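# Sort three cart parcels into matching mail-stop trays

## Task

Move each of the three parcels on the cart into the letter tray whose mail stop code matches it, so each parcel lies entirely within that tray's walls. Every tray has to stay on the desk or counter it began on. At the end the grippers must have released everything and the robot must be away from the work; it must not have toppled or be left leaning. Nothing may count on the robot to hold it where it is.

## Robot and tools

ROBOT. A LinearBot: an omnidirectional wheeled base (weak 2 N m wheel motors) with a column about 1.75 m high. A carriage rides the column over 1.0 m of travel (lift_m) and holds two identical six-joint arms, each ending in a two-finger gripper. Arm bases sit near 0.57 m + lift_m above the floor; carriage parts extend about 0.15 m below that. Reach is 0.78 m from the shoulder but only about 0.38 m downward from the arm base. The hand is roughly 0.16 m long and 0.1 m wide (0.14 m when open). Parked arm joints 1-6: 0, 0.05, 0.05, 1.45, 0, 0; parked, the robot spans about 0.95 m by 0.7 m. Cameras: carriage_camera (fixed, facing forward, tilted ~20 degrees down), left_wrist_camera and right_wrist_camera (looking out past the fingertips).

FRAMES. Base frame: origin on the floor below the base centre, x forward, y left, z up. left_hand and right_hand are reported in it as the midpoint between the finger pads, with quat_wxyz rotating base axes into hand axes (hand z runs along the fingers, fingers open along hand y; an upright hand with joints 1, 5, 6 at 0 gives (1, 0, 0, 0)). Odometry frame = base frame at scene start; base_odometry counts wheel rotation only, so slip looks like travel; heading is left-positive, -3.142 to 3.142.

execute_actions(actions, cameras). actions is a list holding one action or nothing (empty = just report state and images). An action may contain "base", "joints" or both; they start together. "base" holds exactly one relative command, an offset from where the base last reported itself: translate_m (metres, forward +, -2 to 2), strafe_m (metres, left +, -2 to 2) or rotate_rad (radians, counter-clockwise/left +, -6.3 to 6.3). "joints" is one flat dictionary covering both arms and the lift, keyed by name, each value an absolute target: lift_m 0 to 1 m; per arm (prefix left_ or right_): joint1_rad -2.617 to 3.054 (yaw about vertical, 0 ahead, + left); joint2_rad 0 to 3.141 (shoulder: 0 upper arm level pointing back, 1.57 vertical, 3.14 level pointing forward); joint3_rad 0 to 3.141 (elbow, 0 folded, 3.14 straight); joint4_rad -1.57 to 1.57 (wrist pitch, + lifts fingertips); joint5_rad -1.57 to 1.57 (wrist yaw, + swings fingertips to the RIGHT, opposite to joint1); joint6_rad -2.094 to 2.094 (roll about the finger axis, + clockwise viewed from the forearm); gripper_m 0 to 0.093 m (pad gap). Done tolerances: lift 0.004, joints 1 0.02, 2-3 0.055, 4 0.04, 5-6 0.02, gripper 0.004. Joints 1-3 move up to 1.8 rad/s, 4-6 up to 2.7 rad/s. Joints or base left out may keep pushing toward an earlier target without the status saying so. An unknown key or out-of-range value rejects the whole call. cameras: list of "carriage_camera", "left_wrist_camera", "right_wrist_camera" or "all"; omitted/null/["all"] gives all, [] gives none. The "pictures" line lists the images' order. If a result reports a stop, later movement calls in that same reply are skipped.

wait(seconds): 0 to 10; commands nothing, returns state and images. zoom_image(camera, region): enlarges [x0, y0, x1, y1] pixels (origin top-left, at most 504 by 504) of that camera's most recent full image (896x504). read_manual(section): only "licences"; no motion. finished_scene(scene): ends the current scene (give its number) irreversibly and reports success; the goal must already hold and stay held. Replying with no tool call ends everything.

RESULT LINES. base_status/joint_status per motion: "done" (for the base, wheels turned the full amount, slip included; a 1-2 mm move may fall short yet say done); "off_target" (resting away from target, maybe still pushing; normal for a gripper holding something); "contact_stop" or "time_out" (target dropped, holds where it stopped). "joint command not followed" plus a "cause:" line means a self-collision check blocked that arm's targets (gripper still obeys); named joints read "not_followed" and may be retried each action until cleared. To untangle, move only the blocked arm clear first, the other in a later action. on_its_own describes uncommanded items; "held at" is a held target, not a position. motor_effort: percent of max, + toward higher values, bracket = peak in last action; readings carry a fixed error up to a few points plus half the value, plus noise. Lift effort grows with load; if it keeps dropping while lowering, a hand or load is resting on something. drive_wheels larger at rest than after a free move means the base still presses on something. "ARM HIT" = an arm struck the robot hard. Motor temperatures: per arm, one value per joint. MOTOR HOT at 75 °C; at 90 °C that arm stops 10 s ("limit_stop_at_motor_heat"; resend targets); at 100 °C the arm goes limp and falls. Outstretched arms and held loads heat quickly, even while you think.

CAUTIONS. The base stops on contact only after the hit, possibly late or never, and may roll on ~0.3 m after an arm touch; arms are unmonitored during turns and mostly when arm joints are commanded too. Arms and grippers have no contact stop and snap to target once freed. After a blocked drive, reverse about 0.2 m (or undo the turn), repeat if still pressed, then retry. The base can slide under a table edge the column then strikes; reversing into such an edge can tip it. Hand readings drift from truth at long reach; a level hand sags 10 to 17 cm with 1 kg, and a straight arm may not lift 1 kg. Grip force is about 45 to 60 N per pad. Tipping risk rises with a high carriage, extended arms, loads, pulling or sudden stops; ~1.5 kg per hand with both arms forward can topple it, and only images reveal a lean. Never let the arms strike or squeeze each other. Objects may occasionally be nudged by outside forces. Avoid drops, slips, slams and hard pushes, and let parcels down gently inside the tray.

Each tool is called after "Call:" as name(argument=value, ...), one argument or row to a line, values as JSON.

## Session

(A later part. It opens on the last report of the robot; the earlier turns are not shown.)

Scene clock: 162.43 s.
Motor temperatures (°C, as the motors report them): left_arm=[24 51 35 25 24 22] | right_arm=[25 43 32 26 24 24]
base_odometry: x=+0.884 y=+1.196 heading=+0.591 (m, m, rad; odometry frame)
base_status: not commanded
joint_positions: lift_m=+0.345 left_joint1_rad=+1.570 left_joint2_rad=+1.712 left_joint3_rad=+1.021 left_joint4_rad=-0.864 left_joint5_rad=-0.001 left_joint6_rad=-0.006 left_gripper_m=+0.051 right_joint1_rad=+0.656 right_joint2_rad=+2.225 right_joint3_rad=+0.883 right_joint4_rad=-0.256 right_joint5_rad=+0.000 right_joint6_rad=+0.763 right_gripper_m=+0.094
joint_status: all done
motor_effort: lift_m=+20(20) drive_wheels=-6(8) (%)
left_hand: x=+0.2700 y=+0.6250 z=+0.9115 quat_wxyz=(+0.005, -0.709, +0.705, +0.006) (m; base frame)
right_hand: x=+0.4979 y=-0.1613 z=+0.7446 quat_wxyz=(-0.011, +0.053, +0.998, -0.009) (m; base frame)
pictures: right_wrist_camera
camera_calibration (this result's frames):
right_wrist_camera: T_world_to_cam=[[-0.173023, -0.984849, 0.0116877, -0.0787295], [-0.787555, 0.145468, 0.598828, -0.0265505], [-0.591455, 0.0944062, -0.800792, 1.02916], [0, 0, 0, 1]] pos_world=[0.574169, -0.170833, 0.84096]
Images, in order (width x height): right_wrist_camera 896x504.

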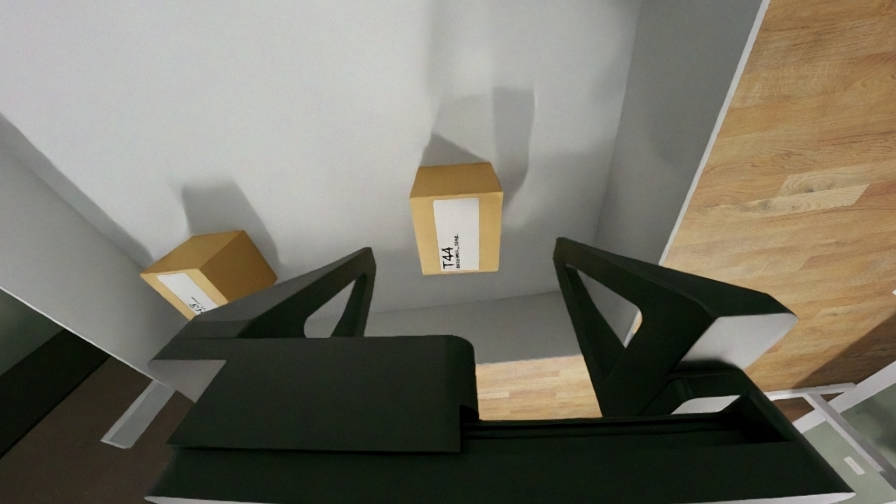

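Call:
execute_actions(
  actions=[
    {"joints": {"lift_m": 0.294}},
  ],
  cameras=["right_wrist_camera"],
)

Call:
execute_actions(
  actions=[
    {"joints": {"right_gripper_m": 0.03}},
  ],
  cameras=[],
)

Call:
execute_actions(
  actions=[
    {"joints": {"lift_m": 0.48}},
  ],
  cameras=["right_wrist_camera"],
)

Scene clock: 171.07 s.
Motor temperatures (°C, as the motors report them): left_arm=[24 50 35 25 24 22] | right_arm=[25 44 32 26 24 24]
base_odometry: x=+0.884 y=+1.196 heading=+0.591 (m, m, rad; odometry frame)
base_status: not commanded
joint_positions: lift_m=+0.294 left_joint1_rad=+1.570 left_joint2_rad=+1.712 left_joint3_rad=+1.021 left_joint4_rad=-0.866 left_joint5_rad=-0.001 left_joint6_rad=-0.006 left_gripper_m=+0.051 right_joint1_rad=+0.656 right_joint2_rad=+2.228 right_joint3_rad=+0.883 right_joint4_rad=-0.258 right_joint5_rad=+0.000 right_joint6_rad=+0.763 right_gripper_m=+0.094
joint_status: all done
motor_effort: lift_m=+19(19) drive_wheels=+6(4) (%)
left_hand: x=+0.2700 y=+0.6243 z=+0.8605 quat_wxyz=(+0.004, -0.709, +0.705, +0.005) (m; base frame)
right_hand: x=+0.4969 y=-0.1621 z=+0.6929 quat_wxyz=(-0.012, +0.053, +0.998, -0.010) (m; base frame)
pictures: right_wrist_camera
camera_calibration (this result's frames):
right_wrist_camera: T_world_to_cam=[[-0.172969, -0.984808, 0.0153472, -0.081615], [-0.785197, 0.147284, 0.601475, 0.00105883], [-0.594598, 0.0919864, -0.798744, 0.986933], [0, 0, 0, 1]] pos_world=[0.573543, -0.171315, 0.788922]
Images, in order (width x height): right_wrist_camera 896x504.

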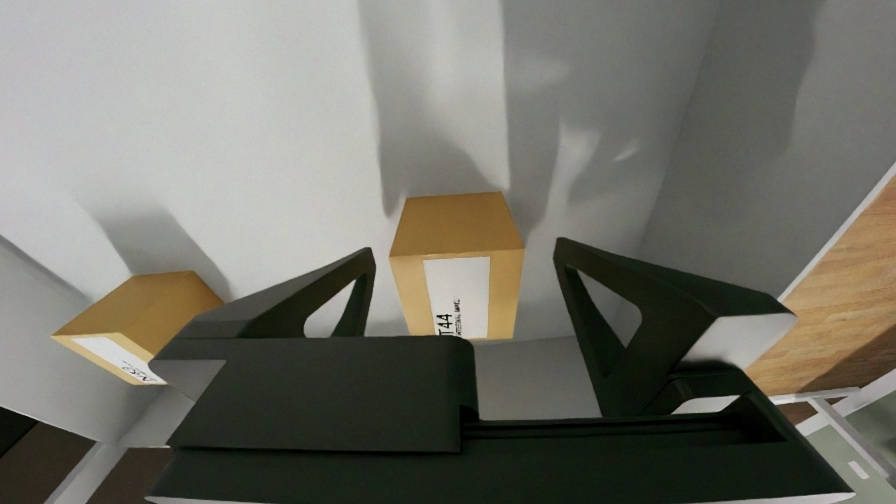

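Scene clock: 171.70 s.
Motor temperatures (°C, as the motors report them): left_arm=[24 50 35 25 24 22] | right_arm=[25 44 32 26 24 24]
base_odometry: x=+0.884 y=+1.196 heading=+0.591 (m, m, rad; odometry frame)
base_status: not commanded
joint_positions: lift_m=+0.294 left_joint1_rad=+1.570 left_joint2_rad=+1.712 left_joint3_rad=+1.021 left_joint4_rad=-0.866 left_joint5_rad=-0.001 left_joint6_rad=-0.006 left_gripper_m=+0.051 right_joint1_rad=+0.656 right_joint2_rad=+2.228 right_joint3_rad=+0.883 right_joint4_rad=-0.258 right_joint5_rad=+0.000 right_joint6_rad=+0.763 right_gripper_m=+0.049
joint_status: right_gripper_m off_target (ended at +0.049, target +0.030)
motor_effort: lift_m=+19(19) drive_wheels=+5(5) (%)
left_hand: x=+0.2700 y=+0.6243 z=+0.8605 quat_wxyz=(+0.004, -0.709, +0.705, +0.005) (m; base frame)
right_hand: x=+0.4969 y=-0.1621 z=+0.6929 quat_wxyz=(-0.012, +0.053, +0.998, -0.010) (m; base frame)
pictures: none
No camera images: the call's "cameras" was empty. Leave "cameras" out to get every camera's image.

Scene clock: 172.97 s.
Motor temperatures (°C, as the motors report them): left_arm=[24 49 35 25 24 22] | right_arm=[25 44 32 26 24 24]
base_odometry: x=+0.884 y=+1.196 heading=+0.591 (m, m, rad; odometry frame)
base_status: not commanded
joint_positions: lift_m=+0.480 left_joint1_rad=+1.570 left_joint2_rad=+1.712 left_joint3_rad=+1.021 left_joint4_rad=-0.867 left_joint5_rad=+0.001 left_joint6_rad=-0.006 left_gripper_m=+0.051 right_joint1_rad=+0.656 right_joint2_rad=+2.228 right_joint3_rad=+0.883 right_joint4_rad=-0.258 right_joint5_rad=+0.000 right_joint6_rad=+0.763 right_gripper_m=+0.049
joint_status: all done
motor_effort: lift_m=+19(23) drive_wheels=+5(5) (%)
left_hand: x=+0.2702 y=+0.6243 z=+1.0465 quat_wxyz=(+0.005, -0.709, +0.705, +0.004) (m; base frame)
right_hand: x=+0.4968 y=-0.1623 z=+0.8787 quat_wxyz=(-0.013, +0.053, +0.998, -0.011) (m; base frame)
pictures: right_wrist_camera
camera_calibration (this result's frames):
right_wrist_camera: T_world_to_cam=[[-0.173327, -0.984732, 0.0161759, -0.0851971], [-0.784924, 0.148041, 0.601647, -0.110941], [-0.594855, 0.0915847, -0.798599, 1.13524], [0, 0, 0, 1]] pos_world=[0.573456, -0.171443, 0.974725]
Images, in order (width x height): right_wrist_camera 896x504.

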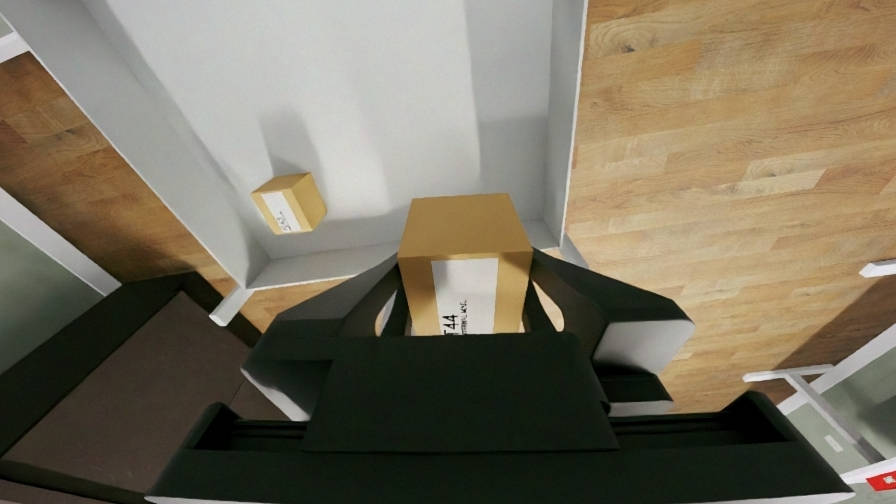

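Call:
execute_actions(
  actions=[
    {"base": {"translate_m": -0.83}, "joints": {"lift_m": 0.72, "left_joint1_rad": 2.0, "left_joint2_rad": 2.47, "left_joint3_rad": 1.44, "left_joint4_rad": 0.75, "right_joint1_rad": 0.0, "right_joint2_rad": 1.7, "right_joint3_rad": 1.0, "right_joint4_rad": -0.87, "right_joint6_rad": 0.0}},
  ],
  cameras=["left_wrist_camera", "carriage_camera"],
)

Scene clock: 199.23 s.
Motor temperatures (°C, as the motors report them): left_arm=[24 49 35 26 24 22] | right_arm=[25 45 31 25 24 24]
base_odometry: x=+0.195 y=+0.734 heading=+0.591 (m, m, rad; odometry frame)
base_status: done
joint_positions: lift_m=+0.720 left_joint1_rad=+2.001 left_joint2_rad=+2.463 left_joint3_rad=+1.422 left_joint4_rad=+0.744 left_joint5_rad=+0.001 left_joint6_rad=-0.005 left_gripper_m=+0.051 right_joint1_rad=+0.004 right_joint2_rad=+1.705 right_joint3_rad=+1.001 right_joint4_rad=-0.865 right_joint5_rad=+0.003 right_joint6_rad=+0.007 right_gripper_m=+0.049
joint_status: all done
motor_effort: lift_m=+19(23) drive_wheels=-7(52) (%)
left_hand: x=+0.0045 y=+0.9152 z=+1.2936 quat_wxyz=(+0.323, -0.678, +0.432, +0.500) (m; base frame)
right_hand: x=+0.5511 y=-0.3363 z=+1.2837 quat_wxyz=(+0.001, +0.001, +1.000, -0.001) (m; base frame)
pictures: carriage_camera, left_wrist_camera
camera_calibration (this result's frames):
carriage_camera: T_world_to_cam=[[0.0469037, -0.998752, 0.0171844, -0.0358146], [-0.347921, -0.0324605, -0.936962, 1.63617], [0.93635, 0.0379681, -0.349009, 0.407743], [0, 0, 0, 1]] pos_world=[0.189148, 0.00185981, 1.67595]
left_wrist_camera: T_world_to_cam=[[0.918948, 0.39401, -0.0170473, -0.340652], [0.311795, -0.752309, -0.580358, 1.44169], [-0.241491, 0.528003, -0.814183, 0.697918], [0, 0, 0, 1]] pos_world=[0.0320706, 0.850314, 1.39912]
Images, in order (width x height): carriage_camera 896x504, left_wrist_camera 896x504.

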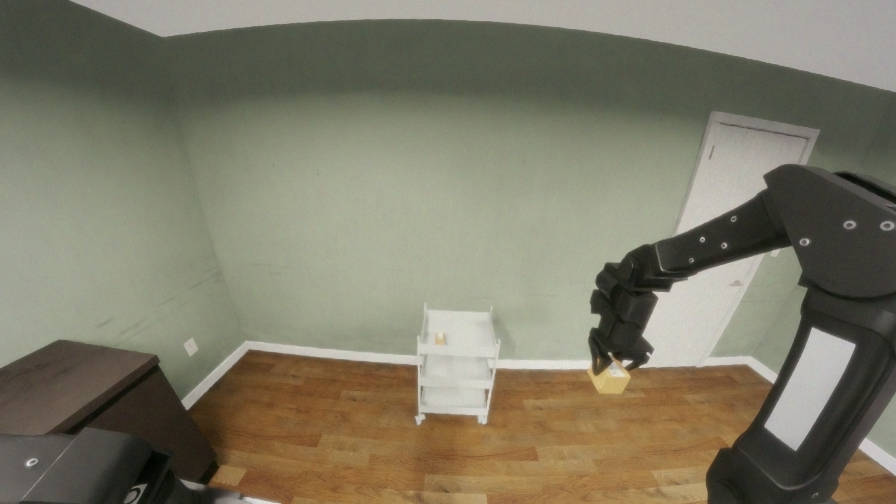

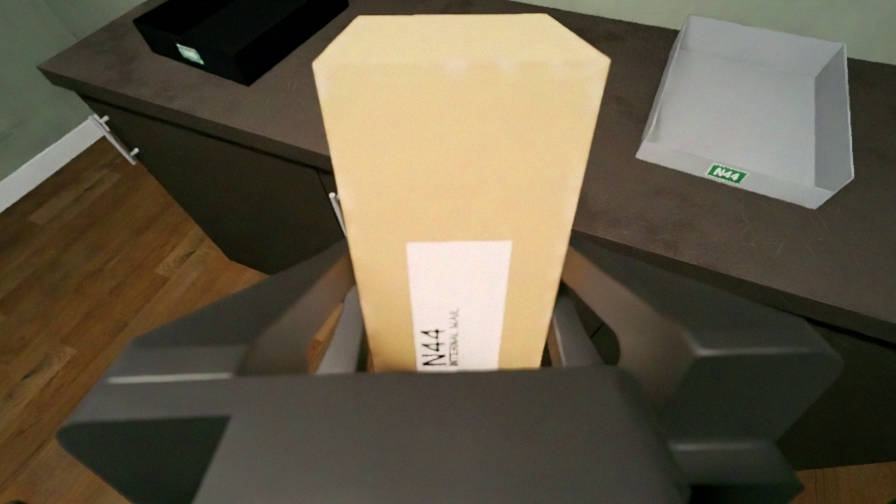

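Call:
zoom_image(
  camera="left_wrist_camera",
  region=[150, 30, 230, 80],
)

Region (150, 30, 230, 80) of left_wrist_camera's 896x504 image, scaled by 6.300, with more detail than that image has; it fills the top 315 rows of this view, and the rest is white.

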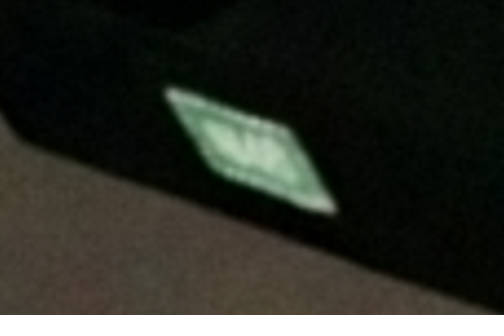

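Call:
execute_actions(
  actions=[
    {"base": {"strafe_m": 0.82}, "joints": {"left_joint1_rad": 1.57, "left_joint2_rad": 2.612, "left_joint3_rad": 1.745, "left_joint4_rad": -0.7}},
  ],
  cameras=["left_wrist_camera", "carriage_camera"],
)

Scene clock: 219.87 s.
Motor temperatures (°C, as the motors report them): left_arm=[24 57 37 30 24 22] | right_arm=[25 44 33 25 24 24]
base_odometry: x=-0.263 y=+1.414 heading=+0.591 (m, m, rad; odometry frame)
base_status: done
joint_positions: lift_m=+0.720 left_joint1_rad=+1.574 left_joint2_rad=+2.605 left_joint3_rad=+1.737 left_joint4_rad=-0.699 left_joint5_rad=+0.005 left_joint6_rad=-0.005 left_gripper_m=+0.051 right_joint1_rad=+0.004 right_joint2_rad=+1.705 right_joint3_rad=+1.001 right_joint4_rad=-0.865 right_joint5_rad=+0.003 right_joint6_rad=+0.007 right_gripper_m=+0.049
joint_status: all done
motor_effort: lift_m=+19(19) drive_wheels=-7(32) (%)
left_hand: x=+0.2693 y=+0.7889 z=+1.1217 quat_wxyz=(+0.003, -0.710, +0.704, -0.001) (m; base frame)
right_hand: x=+0.5511 y=-0.3363 z=+1.2837 quat_wxyz=(+0.001, +0.001, +1.000, -0.001) (m; base frame)
pictures: carriage_camera, left_wrist_camera
camera_calibration (this result's frames):
carriage_camera: T_world_to_cam=[[0.0469037, -0.998752, 0.0171844, -0.0358146], [-0.347921, -0.0324605, -0.936962, 1.63617], [0.93635, 0.0379681, -0.349009, 0.407743], [0, 0, 0, 1]] pos_world=[0.189148, 0.00185981, 1.67595]
left_wrist_camera: T_world_to_cam=[[0.999496, -0.0212763, 0.0235424, -0.27675], [-0.0311873, -0.795535, 0.605104, -0.0389347], [0.00585438, -0.605534, -0.795798, 1.4956], [0, 0, 0, 1]] pos_world=[0.26664, 0.868777, 1.22027]
Images, in order (width x height): carriage_camera 896x504, left_wrist_camera 896x504.

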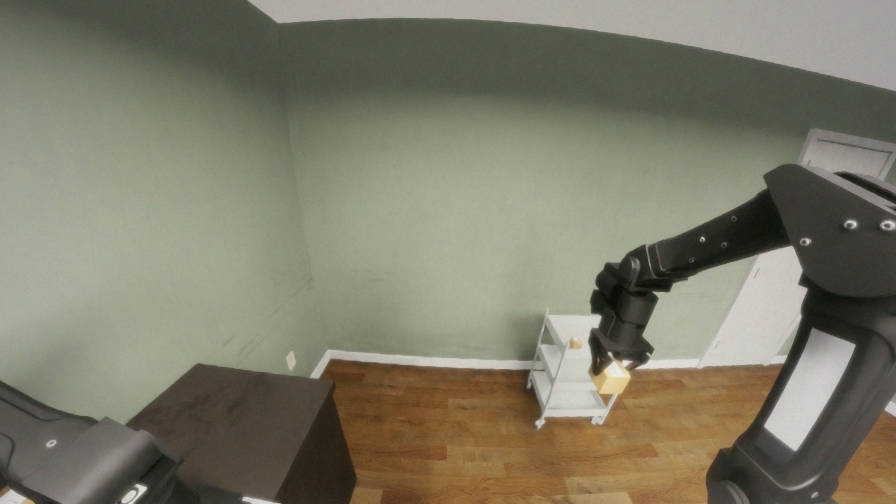

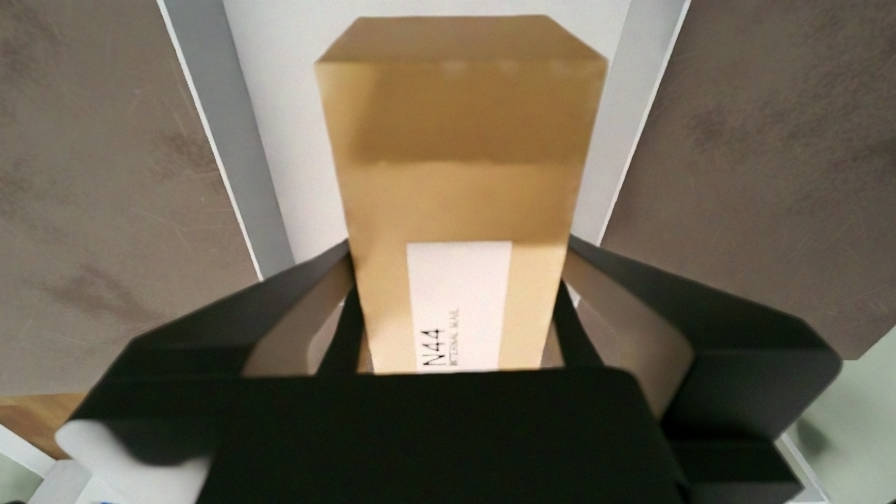

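Call:
execute_actions(
  actions=[
    {"joints": {"lift_m": 0.575, "left_joint1_rad": 1.595}},
  ],
  cameras=["left_wrist_camera"],
)

Scene clock: 226.50 s.
Motor temperatures (°C, as the motors report them): left_arm=[24 59 37 28 24 22] | right_arm=[25 44 33 25 24 24]
base_odometry: x=-0.263 y=+1.414 heading=+0.591 (m, m, rad; odometry frame)
base_status: not commanded
joint_positions: lift_m=+0.575 left_joint1_rad=+1.590 left_joint2_rad=+2.606 left_joint3_rad=+1.737 left_joint4_rad=-0.697 left_joint5_rad=+0.001 left_joint6_rad=-0.005 left_gripper_m=+0.051 right_joint1_rad=+0.004 right_joint2_rad=+1.704 right_joint3_rad=+1.001 right_joint4_rad=-0.868 right_joint5_rad=+0.002 right_joint6_rad=+0.007 right_gripper_m=+0.049
joint_status: all done
motor_effort: lift_m=+20(19) drive_wheels=-6(6) (%)
left_hand: x=+0.2614 y=+0.7889 z=+0.9763 quat_wxyz=(+0.002, -0.716, +0.699, +0.001) (m; base frame)
right_hand: x=+0.5506 y=-0.3362 z=+1.1388 quat_wxyz=(+0.000, +0.001, +1.000, -0.001) (m; base frame)
pictures: left_wrist_camera
camera_calibration (this result's frames):
left_wrist_camera: T_world_to_cam=[[0.999792, -0.00525223, 0.0197203, -0.27442], [-0.0161141, -0.796119, 0.604926, 0.0455018], [0.0125225, -0.605117, -0.796038, 1.3781], [0, 0, 0, 1]] pos_world=[0.257839, 0.868697, 1.07491]
Images, in order (width x height): left_wrist_camera 896x504.

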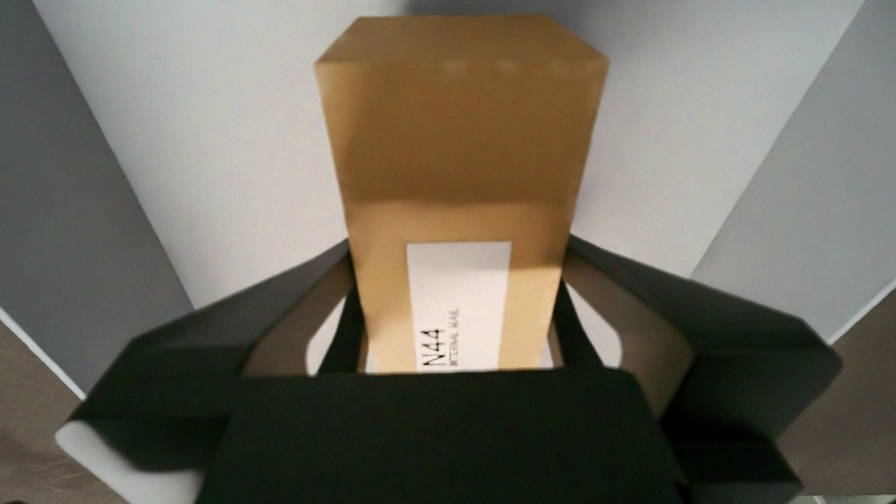

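Call:
execute_actions(
  actions=[
    {"joints": {"lift_m": 0.556}},
  ],
  cameras=["left_wrist_camera"],
)

Scene clock: 230.47 s.
Motor temperatures (°C, as the motors report them): left_arm=[24 60 37 28 24 22] | right_arm=[25 44 33 25 24 24]
base_odometry: x=-0.263 y=+1.414 heading=+0.591 (m, m, rad; odometry frame)
base_status: not commanded
joint_positions: lift_m=+0.556 left_joint1_rad=+1.590 left_joint2_rad=+2.603 left_joint3_rad=+1.737 left_joint4_rad=-0.696 left_joint5_rad=-0.001 left_joint6_rad=-0.004 left_gripper_m=+0.051 right_joint1_rad=+0.004 right_joint2_rad=+1.704 right_joint3_rad=+1.001 right_joint4_rad=-0.868 right_joint5_rad=+0.002 right_joint6_rad=+0.007 right_gripper_m=+0.049
joint_status: all done
motor_effort: lift_m=+19(20) drive_wheels=-5(6) (%)
left_hand: x=+0.2610 y=+0.7899 z=+0.9588 quat_wxyz=(+0.003, -0.715, +0.699, +0.003) (m; base frame)
right_hand: x=+0.5504 y=-0.3361 z=+1.1202 quat_wxyz=(+0.000, +0.001, +1.000, -0.001) (m; base frame)
pictures: left_wrist_camera
camera_calibration (this result's frames):
left_wrist_camera: T_world_to_cam=[[0.999827, -0.00569969, 0.0177072, -0.271446], [-0.0152079, -0.798622, 0.601641, 0.0618377], [0.0107122, -0.601806, -0.79857, 1.36508], [0, 0, 0, 1]] pos_world=[0.257716, 0.869353, 1.05772]
Images, in order (width x height): left_wrist_camera 896x504.

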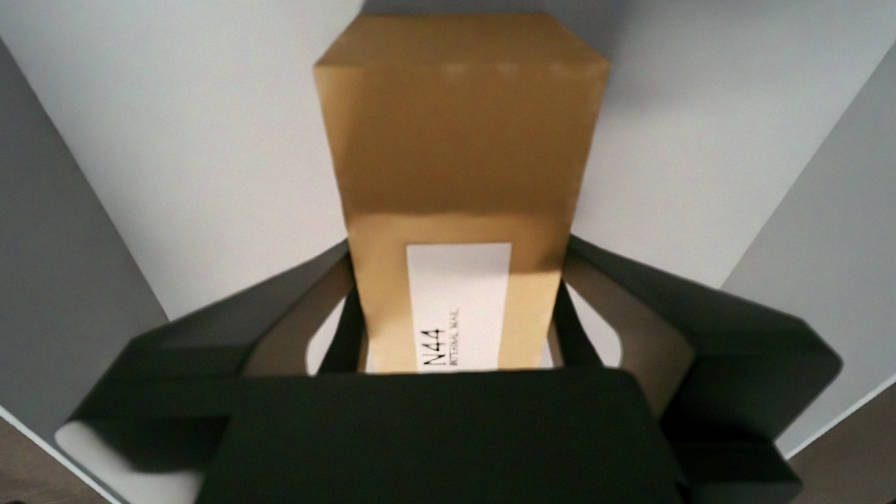

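Call:
execute_actions(
  actions=[
    {"joints": {"left_gripper_m": 0.093}},
  ],
  cameras=[],
)

Call:
execute_actions(
  actions=[
    {"joints": {"lift_m": 0.68}},
  ],
  cameras=["left_wrist_camera"],
)

Call:
execute_actions(
  actions=[
    {"base": {"strafe_m": -0.45}, "joints": {"lift_m": 0.55, "left_joint1_rad": 2.75, "left_joint2_rad": 2.75, "left_joint3_rad": 2.1, "left_joint4_rad": 0.6, "left_joint5_rad": 0.5}},
  ],
  cameras=["left_wrist_camera"],
)

Scene clock: 255.10 s.
Motor temperatures (°C, as the motors report them): left_arm=[24 63 37 26 24 22] | right_arm=[25 44 34 25 24 24]
base_odometry: x=-0.263 y=+1.414 heading=+0.591 (m, m, rad; odometry frame)
base_status: not commanded
joint_positions: lift_m=+0.556 left_joint1_rad=+1.590 left_joint2_rad=+2.603 left_joint3_rad=+1.737 left_joint4_rad=-0.697 left_joint5_rad=-0.001 left_joint6_rad=-0.004 left_gripper_m=+0.093 right_joint1_rad=+0.004 right_joint2_rad=+1.704 right_joint3_rad=+1.001 right_joint4_rad=-0.868 right_joint5_rad=+0.002 right_joint6_rad=+0.007 right_gripper_m=+0.049
joint_status: all done
motor_effort: lift_m=+19(19) drive_wheels=-7(5) (%)
left_hand: x=+0.2610 y=+0.7898 z=+0.9588 quat_wxyz=(+0.002, -0.715, +0.699, +0.003) (m; base frame)
right_hand: x=+0.5504 y=-0.3361 z=+1.1202 quat_wxyz=(+0.000, +0.001, +1.000, -0.001) (m; base frame)
pictures: none
No camera images: the call's "cameras" was empty. Leave "cameras" out to get every camera's image.

Scene clock: 256.13 s.
Motor temperatures (°C, as the motors report them): left_arm=[24 63 37 26 24 22] | right_arm=[25 44 34 25 24 24]
base_odometry: x=-0.263 y=+1.414 heading=+0.591 (m, m, rad; odometry frame)
base_status: not commanded
joint_positions: lift_m=+0.680 left_joint1_rad=+1.590 left_joint2_rad=+2.603 left_joint3_rad=+1.737 left_joint4_rad=-0.698 left_joint5_rad=+0.000 left_joint6_rad=-0.004 left_gripper_m=+0.093 right_joint1_rad=+0.004 right_joint2_rad=+1.703 right_joint3_rad=+1.001 right_joint4_rad=-0.868 right_joint5_rad=+0.002 right_joint6_rad=+0.007 right_gripper_m=+0.049
joint_status: all done
motor_effort: lift_m=+19(23) drive_wheels=-5(6) (%)
left_hand: x=+0.2611 y=+0.7895 z=+1.0827 quat_wxyz=(+0.002, -0.715, +0.699, +0.002) (m; base frame)
right_hand: x=+0.5505 y=-0.3361 z=+1.2443 quat_wxyz=(+0.000, +0.001, +1.000, -0.001) (m; base frame)
pictures: left_wrist_camera
camera_calibration (this result's frames):
left_wrist_camera: T_world_to_cam=[[0.999819, -0.00566844, 0.0181363, -0.274205], [-0.0154622, -0.797478, 0.60315, -0.0155615], [0.0110444, -0.603322, -0.797421, 1.46362], [0, 0, 0, 1]] pos_world=[0.25775, 0.869073, 1.18148]
Images, in order (width x height): left_wrist_camera 896x504.

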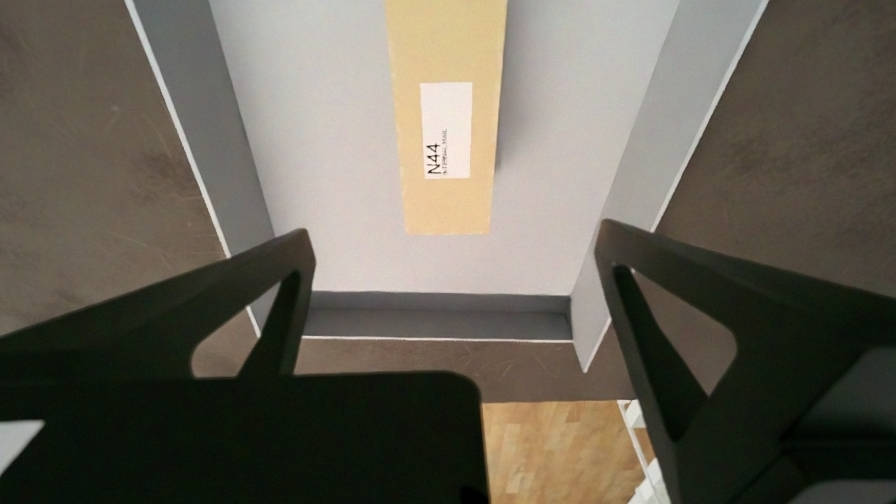

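Scene clock: 259.10 s.
Motor temperatures (°C, as the motors report them): left_arm=[24 65 38 27 24 22] | right_arm=[25 44 34 25 24 24]
base_odometry: x=-0.012 y=+1.040 heading=+0.591 (m, m, rad; odometry frame)
base_status: done
joint_positions: lift_m=+0.550 left_joint1_rad=+2.753 left_joint2_rad=+2.749 left_joint3_rad=+2.090 left_joint4_rad=+0.609 left_joint5_rad=+0.492 left_joint6_rad=-0.004 left_gripper_m=+0.093 right_joint1_rad=+0.004 right_joint2_rad=+1.702 right_joint3_rad=+1.001 right_joint4_rad=-0.868 right_joint5_rad=+0.002 right_joint6_rad=+0.007 right_gripper_m=+0.049
joint_status: all done
motor_effort: lift_m=+19(19) drive_wheels=-7(39) (%)
left_hand: x=-0.3654 y=+0.6846 z=+1.1986 quat_wxyz=(+0.303, -0.657, +0.299, +0.622) (m; base frame)
right_hand: x=+0.5506 y=-0.3361 z=+1.1144 quat_wxyz=(+0.000, +0.001, +1.000, -0.001) (m; base frame)
pictures: left_wrist_camera
camera_calibration (this result's frames):
left_wrist_camera: T_world_to_cam=[[0.782865, 0.622191, -0.00105437, -0.136612], [0.39876, -0.503034, -0.766777, 1.413], [-0.477612, 0.599862, -0.641912, 0.31105], [0, 0, 0, 1]] pos_world=[-0.307937, 0.609197, 1.28298]
Images, in order (width x height): left_wrist_camera 896x504.

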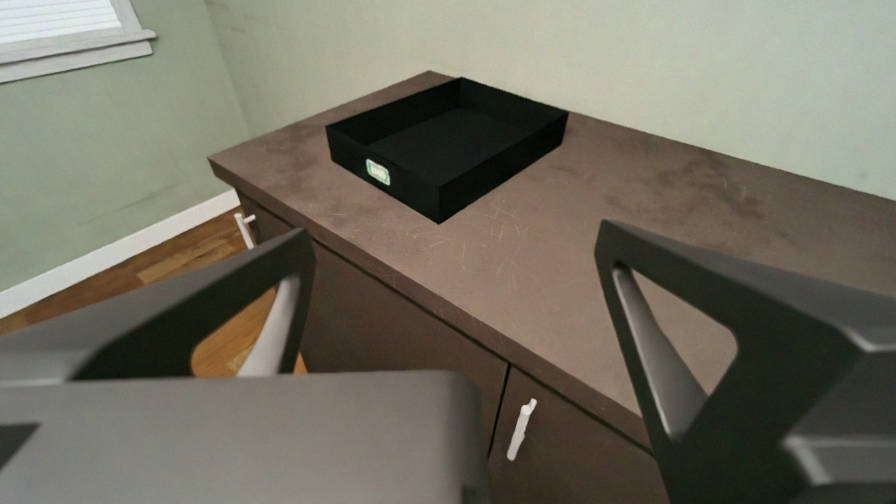

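Call:
zoom_image(
  camera="left_wrist_camera",
  region=[350, 150, 410, 195],
)

Call:
execute_actions(
  actions=[
    {"base": {"strafe_m": -0.47}, "joints": {"lift_m": 0.5, "left_joint1_rad": -0.6, "left_joint2_rad": 1.7, "left_joint3_rad": 1.0, "left_joint4_rad": -0.87, "left_joint5_rad": 0.0, "left_joint6_rad": -0.6}},
  ],
  cameras=["carriage_camera"],
)

Region (350, 150, 410, 195) of left_wrist_camera's 896x504 image, scaled by 8.400, with more detail than that image has; it fills the top 378 rows of this view, and the rest is white.

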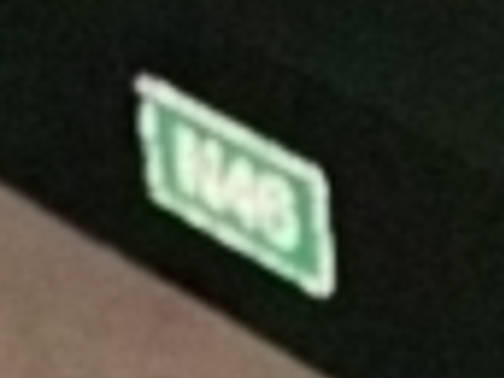

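Scene clock: 267.47 s.
Motor temperatures (°C, as the motors report them): left_arm=[24 67 38 28 24 22] | right_arm=[25 43 34 25 24 24]
base_odometry: x=+0.250 y=+0.650 heading=+0.591 (m, m, rad; odometry frame)
base_status: done
joint_positions: lift_m=+0.500 left_joint1_rad=-0.602 left_joint2_rad=+1.721 left_joint3_rad=+1.026 left_joint4_rad=-0.860 left_joint5_rad=+0.009 left_joint6_rad=-0.593 left_gripper_m=+0.093 right_joint1_rad=+0.004 right_joint2_rad=+1.702 right_joint3_rad=+1.001 right_joint4_rad=-0.869 right_joint5_rad=+0.001 right_joint6_rad=+0.007 right_gripper_m=+0.049
joint_status: all done
motor_effort: lift_m=+19(20) drive_wheels=-6(36) (%)
left_hand: x=+0.5078 y=+0.1715 z=+1.0652 quat_wxyz=(+0.004, +0.005, +1.000, -0.008) (m; base frame)
right_hand: x=+0.5505 y=-0.3360 z=+1.0644 quat_wxyz=(+0.000, +0.001, +1.000, -0.001) (m; base frame)
pictures: carriage_camera
camera_calibration (this result's frames):
carriage_camera: T_world_to_cam=[[0.0469037, -0.998752, 0.0171844, -0.0320336], [-0.347921, -0.0324605, -0.936962, 1.43002], [0.93635, 0.0379681, -0.349009, 0.330954], [0, 0, 0, 1]] pos_world=[0.189148, 0.00185981, 1.45593]
Images, in order (width x height): carriage_camera 896x504.

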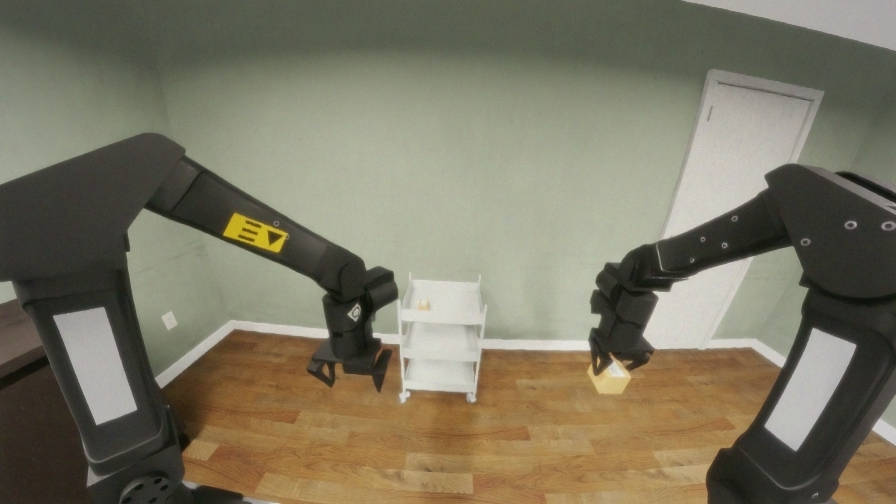

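Call:
execute_actions(
  actions=[
    {"base": {"translate_m": 0.78}, "joints": {"lift_m": 0.47, "left_joint2_rad": 2.324, "left_joint3_rad": 1.11, "left_joint4_rad": -0.37}},
  ],
  cameras=["left_wrist_camera"],
)

Scene clock: 280.77 s.
Motor temperatures (°C, as the motors report them): left_arm=[24 62 37 27 24 22] | right_arm=[25 43 34 25 24 24]
base_odometry: x=+0.898 y=+1.084 heading=+0.590 (m, m, rad; odometry frame)
base_status: done
joint_positions: lift_m=+0.470 left_joint1_rad=-0.602 left_joint2_rad=+2.307 left_joint3_rad=+1.099 left_joint4_rad=-0.372 left_joint5_rad=+0.007 left_joint6_rad=-0.593 left_gripper_m=+0.093 right_joint1_rad=+0.004 right_joint2_rad=+1.703 right_joint3_rad=+1.001 right_joint4_rad=-0.870 right_joint5_rad=+0.001 right_joint6_rad=+0.007 right_gripper_m=+0.049
joint_status: all done
motor_effort: lift_m=+19(19) drive_wheels=-14(38) (%)
left_hand: x=+0.5478 y=+0.1444 z=+0.8730 quat_wxyz=(-0.006, +0.005, +1.000, +0.000) (m; base frame)
right_hand: x=+0.5501 y=-0.3360 z=+1.0343 quat_wxyz=(-0.001, +0.001, +1.000, -0.001) (m; base frame)
pictures: left_wrist_camera
camera_calibration (this result's frames):
left_wrist_camera: T_world_to_cam=[[-0.0378215, -0.999088, 0.0198031, 0.149736], [-0.785423, 0.0419733, 0.617535, -0.111076], [-0.617803, 0.00780229, -0.786294, 1.15052], [0, 0, 0, 1]] pos_world=[0.629218, 0.145285, 0.970278]
Images, in order (width x height): left_wrist_camera 896x504.

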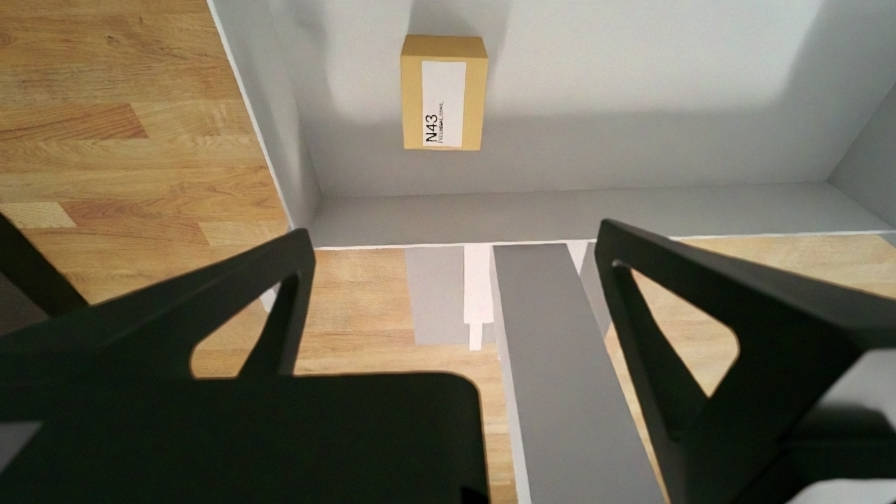

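Call:
execute_actions(
  actions=[
    {"joints": {"lift_m": 0.345}},
  ],
  cameras=["left_wrist_camera"],
)

Scene clock: 288.27 s.
Motor temperatures (°C, as the motors report them): left_arm=[24 60 37 26 24 22] | right_arm=[25 43 34 25 24 24]
base_odometry: x=+0.898 y=+1.084 heading=+0.590 (m, m, rad; odometry frame)
base_status: not commanded
joint_positions: lift_m=+0.345 left_joint1_rad=-0.602 left_joint2_rad=+2.309 left_joint3_rad=+1.099 left_joint4_rad=-0.369 left_joint5_rad=+0.006 left_joint6_rad=-0.594 left_gripper_m=+0.093 right_joint1_rad=+0.004 right_joint2_rad=+1.703 right_joint3_rad=+1.001 right_joint4_rad=-0.870 right_joint5_rad=+0.001 right_joint6_rad=+0.007 right_gripper_m=+0.049
joint_status: all done
motor_effort: lift_m=+19(20) drive_wheels=-9(11) (%)
left_hand: x=+0.5481 y=+0.1446 z=+0.7473 quat_wxyz=(-0.005, +0.004, +1.000, +0.000) (m; base frame)
right_hand: x=+0.5501 y=-0.3360 z=+0.9093 quat_wxyz=(-0.001, +0.001, +1.000, -0.001) (m; base frame)
pictures: left_wrist_camera
camera_calibration (this result's frames):
left_wrist_camera: T_world_to_cam=[[-0.0374829, -0.999118, 0.0189181, 0.152839], [-0.786359, 0.0411724, 0.616396, -0.0317526], [-0.616632, 0.00822789, -0.787209, 1.05184], [0, 0, 0, 1]] pos_world=[0.629356, 0.145357, 0.844697]
Images, in order (width x height): left_wrist_camera 896x504.

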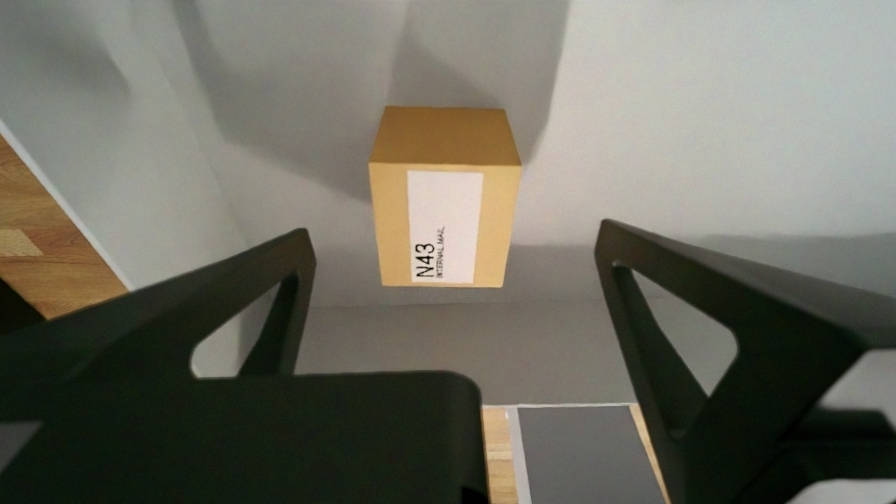

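Call:
execute_actions(
  actions=[
    {"joints": {"lift_m": 0.301, "left_joint4_rad": -0.4}},
  ],
  cameras=["left_wrist_camera"],
)

Call:
execute_actions(
  actions=[
    {"joints": {"left_gripper_m": 0.03}},
  ],
  cameras=[],
)

Call:
execute_actions(
  actions=[
    {"joints": {"lift_m": 0.48}},
  ],
  cameras=["left_wrist_camera"],
)

Scene clock: 298.63 s.
Motor temperatures (°C, as the motors report them): left_arm=[24 58 36 26 24 22] | right_arm=[25 43 35 25 24 24]
base_odometry: x=+0.898 y=+1.084 heading=+0.590 (m, m, rad; odometry frame)
base_status: not commanded
joint_positions: lift_m=+0.301 left_joint1_rad=-0.602 left_joint2_rad=+2.311 left_joint3_rad=+1.099 left_joint4_rad=-0.396 left_joint5_rad=+0.005 left_joint6_rad=-0.594 left_gripper_m=+0.093 right_joint1_rad=+0.004 right_joint2_rad=+1.702 right_joint3_rad=+1.001 right_joint4_rad=-0.870 right_joint5_rad=+0.001 right_joint6_rad=+0.007 right_gripper_m=+0.049
joint_status: all done
motor_effort: lift_m=+19(20) drive_wheels=-6(10) (%)
left_hand: x=+0.5424 y=+0.1487 z=+0.7029 quat_wxyz=(-0.017, +0.004, +1.000, +0.008) (m; base frame)
right_hand: x=+0.5501 y=-0.3360 z=+0.8654 quat_wxyz=(-0.001, +0.001, +1.000, -0.001) (m; base frame)
pictures: left_wrist_camera
camera_calibration (this result's frames):
left_wrist_camera: T_world_to_cam=[[-0.0372618, -0.999302, 0.0026387, 0.168968], [-0.772011, 0.0304631, 0.634879, -0.0282645], [-0.634516, 0.0216196, -0.772607, 1.01084], [0, 0, 0, 1]] pos_world=[0.625868, 0.147857, 0.79848]
Images, in order (width x height): left_wrist_camera 896x504.

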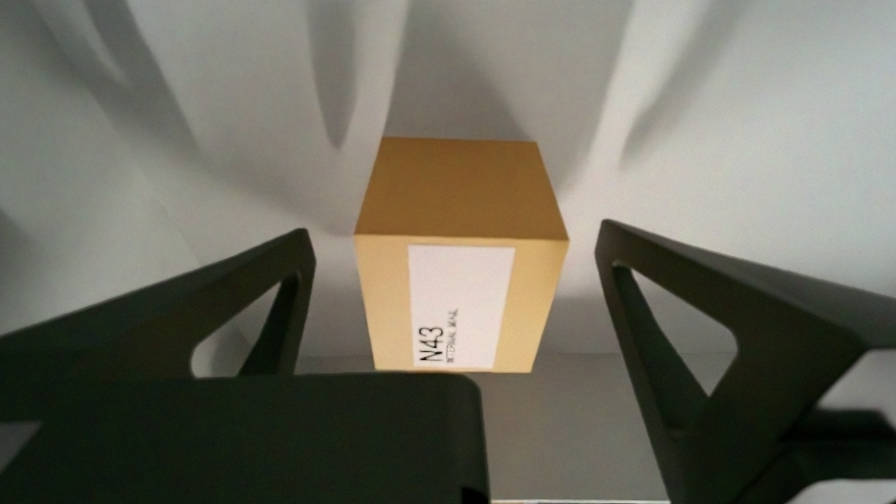

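Scene clock: 299.27 s.
Motor temperatures (°C, as the motors report them): left_arm=[24 58 36 26 24 22] | right_arm=[25 43 35 25 24 24]
base_odometry: x=+0.898 y=+1.084 heading=+0.590 (m, m, rad; odometry frame)
base_status: not commanded
joint_positions: lift_m=+0.301 left_joint1_rad=-0.602 left_joint2_rad=+2.311 left_joint3_rad=+1.099 left_joint4_rad=-0.396 left_joint5_rad=+0.005 left_joint6_rad=-0.594 left_gripper_m=+0.049 right_joint1_rad=+0.004 right_joint2_rad=+1.702 right_joint3_rad=+1.001 right_joint4_rad=-0.870 right_joint5_rad=+0.001 right_joint6_rad=+0.007 right_gripper_m=+0.049
joint_status: left_gripper_m off_target (ended at +0.049, target +0.030)
motor_effort: lift_m=+19(19) drive_wheels=-9(9) (%)
left_hand: x=+0.5424 y=+0.1487 z=+0.7029 quat_wxyz=(-0.017, +0.004, +1.000, +0.008) (m; base frame)
right_hand: x=+0.5501 y=-0.3360 z=+0.8654 quat_wxyz=(-0.001, +0.001, +1.000, -0.001) (m; base frame)
pictures: none
No camera images: the call's "cameras" was empty. Leave "cameras" out to get every camera's image.

Scene clock: 300.53 s.
Motor temperatures (°C, as the motors report them): left_arm=[24 57 36 26 24 22] | right_arm=[25 43 35 25 24 24]
base_odometry: x=+0.898 y=+1.084 heading=+0.590 (m, m, rad; odometry frame)
base_status: not commanded
joint_positions: lift_m=+0.480 left_joint1_rad=-0.602 left_joint2_rad=+2.311 left_joint3_rad=+1.099 left_joint4_rad=-0.398 left_joint5_rad=+0.004 left_joint6_rad=-0.594 left_gripper_m=+0.049 right_joint1_rad=+0.004 right_joint2_rad=+1.702 right_joint3_rad=+1.001 right_joint4_rad=-0.870 right_joint5_rad=+0.001 right_joint6_rad=+0.007 right_gripper_m=+0.049
joint_status: all done
motor_effort: lift_m=+19(23) drive_wheels=+5(8) (%)
left_hand: x=+0.5421 y=+0.1492 z=+0.8818 quat_wxyz=(-0.017, +0.004, +1.000, +0.009) (m; base frame)
right_hand: x=+0.5501 y=-0.3360 z=+1.0445 quat_wxyz=(-0.001, +0.001, +1.000, -0.001) (m; base frame)
pictures: left_wrist_camera
camera_calibration (this result's frames):
left_wrist_camera: T_world_to_cam=[[-0.0373038, -0.999304, 0.00065172, 0.170694], [-0.771423, 0.0292116, 0.635652, -0.142854], [-0.635229, 0.0232095, -0.771975, 1.14842], [0, 0, 0, 1]] pos_world=[0.625673, 0.148094, 0.977242]
Images, in order (width x height): left_wrist_camera 896x504.

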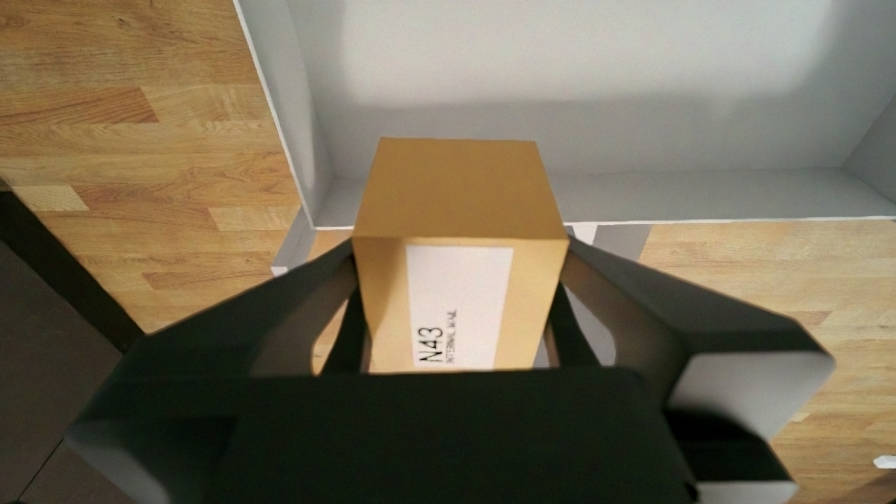

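Call:
execute_actions(
  actions=[],
)

Scene clock: 322.30 s.
Motor temperatures (°C, as the motors report them): left_arm=[24 55 36 25 24 22] | right_arm=[25 43 35 25 24 24]
base_odometry: x=+0.898 y=+1.084 heading=+0.590 (m, m, rad; odometry frame)
base_status: not commanded
joint_positions: lift_m=+0.480 left_joint1_rad=-0.602 left_joint2_rad=+2.311 left_joint3_rad=+1.099 left_joint4_rad=-0.398 left_joint5_rad=+0.004 left_joint6_rad=-0.594 left_gripper_m=+0.049 right_joint1_rad=+0.004 right_joint2_rad=+1.702 right_joint3_rad=+1.001 right_joint4_rad=-0.870 right_joint5_rad=+0.001 right_joint6_rad=+0.007 right_gripper_m=+0.049
joint_status: all done
motor_effort: lift_m=+19(23) drive_wheels=+7(8) (%)
left_hand: x=+0.5421 y=+0.1492 z=+0.8818 quat_wxyz=(-0.017, +0.004, +1.000, +0.009) (m; base frame)
right_hand: x=+0.5501 y=-0.3360 z=+1.0445 quat_wxyz=(-0.001, +0.001, +1.000, -0.001) (m; base frame)
pictures: carriage_camera, left_wrist_camera, right_wrist_camera
camera_calibration (this result's frames):
carriage_camera: T_world_to_cam=[[0.0469037, -0.998752, 0.0171844, -0.0316912], [-0.347921, -0.0324605, -0.936962, 1.41135], [0.93635, 0.0379681, -0.349009, 0.323999], [0, 0, 0, 1]] pos_world=[0.189148, 0.00185981, 1.436]
left_wrist_camera: T_world_to_cam=[[-0.0373038, -0.999304, 0.00065172, 0.170694], [-0.771423, 0.0292116, 0.635652, -0.142854], [-0.635229, 0.0232095, -0.771975, 1.14842], [0, 0, 0, 1]] pos_world=[0.625673, 0.148094, 0.977242]
right_wrist_camera: T_world_to_cam=[[-0.0697427, -0.99754, -0.00710991, -0.286683], [-0.809642, 0.0524393, 0.584577, -0.143822], [-0.582766, 0.0465265, -0.811307, 1.30671], [0, 0, 0, 1]] pos_world=[0.625069, -0.339233, 1.14218]
Images, in order (width x height): carriage_camera 896x504, left_wrist_camera 896x504, right_wrist_camera 896x504.

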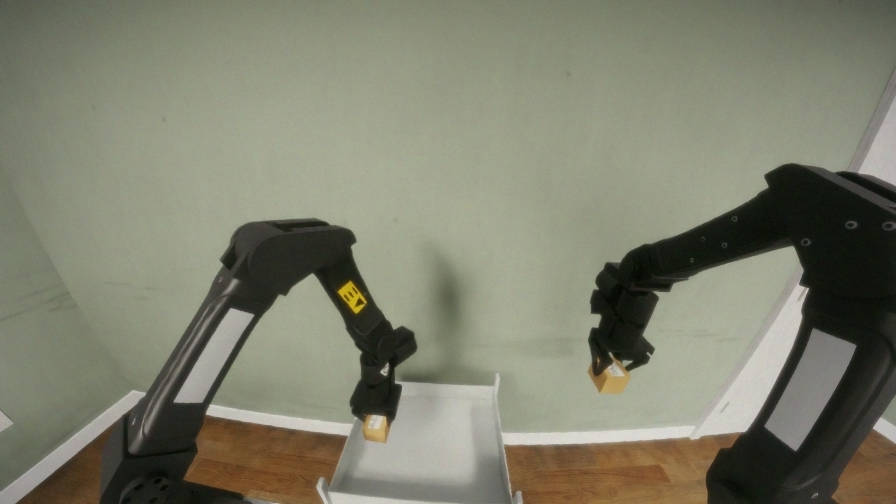

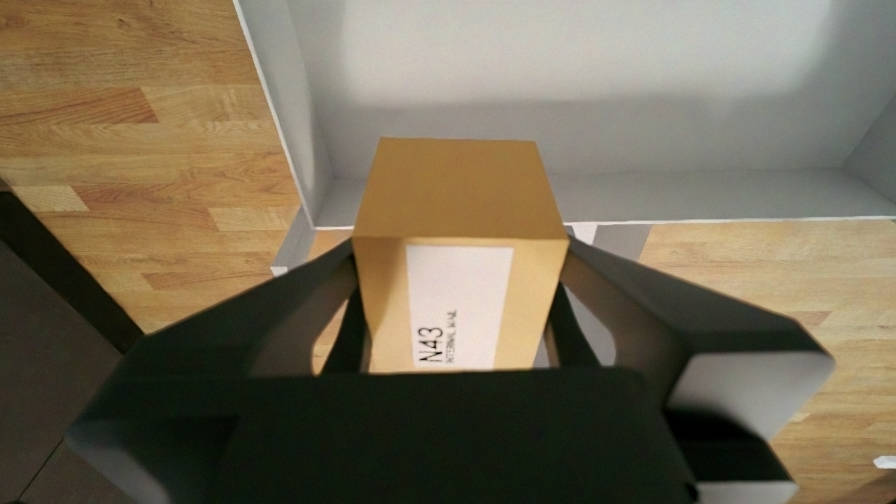

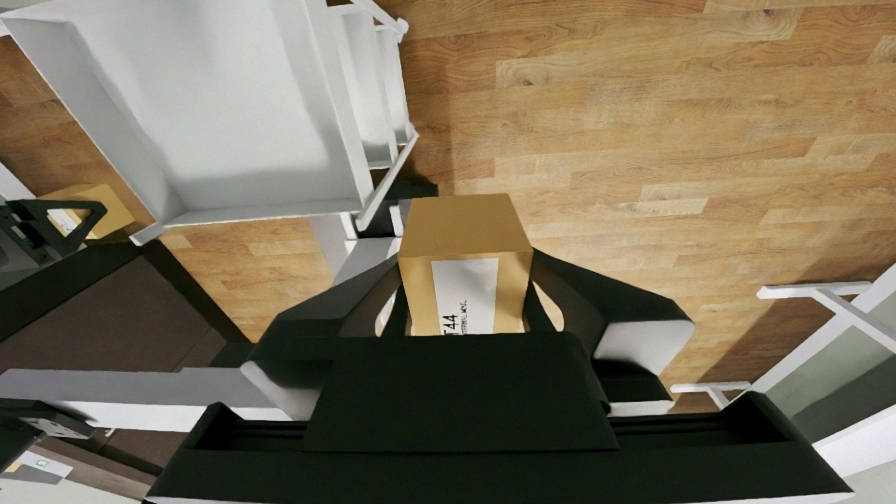

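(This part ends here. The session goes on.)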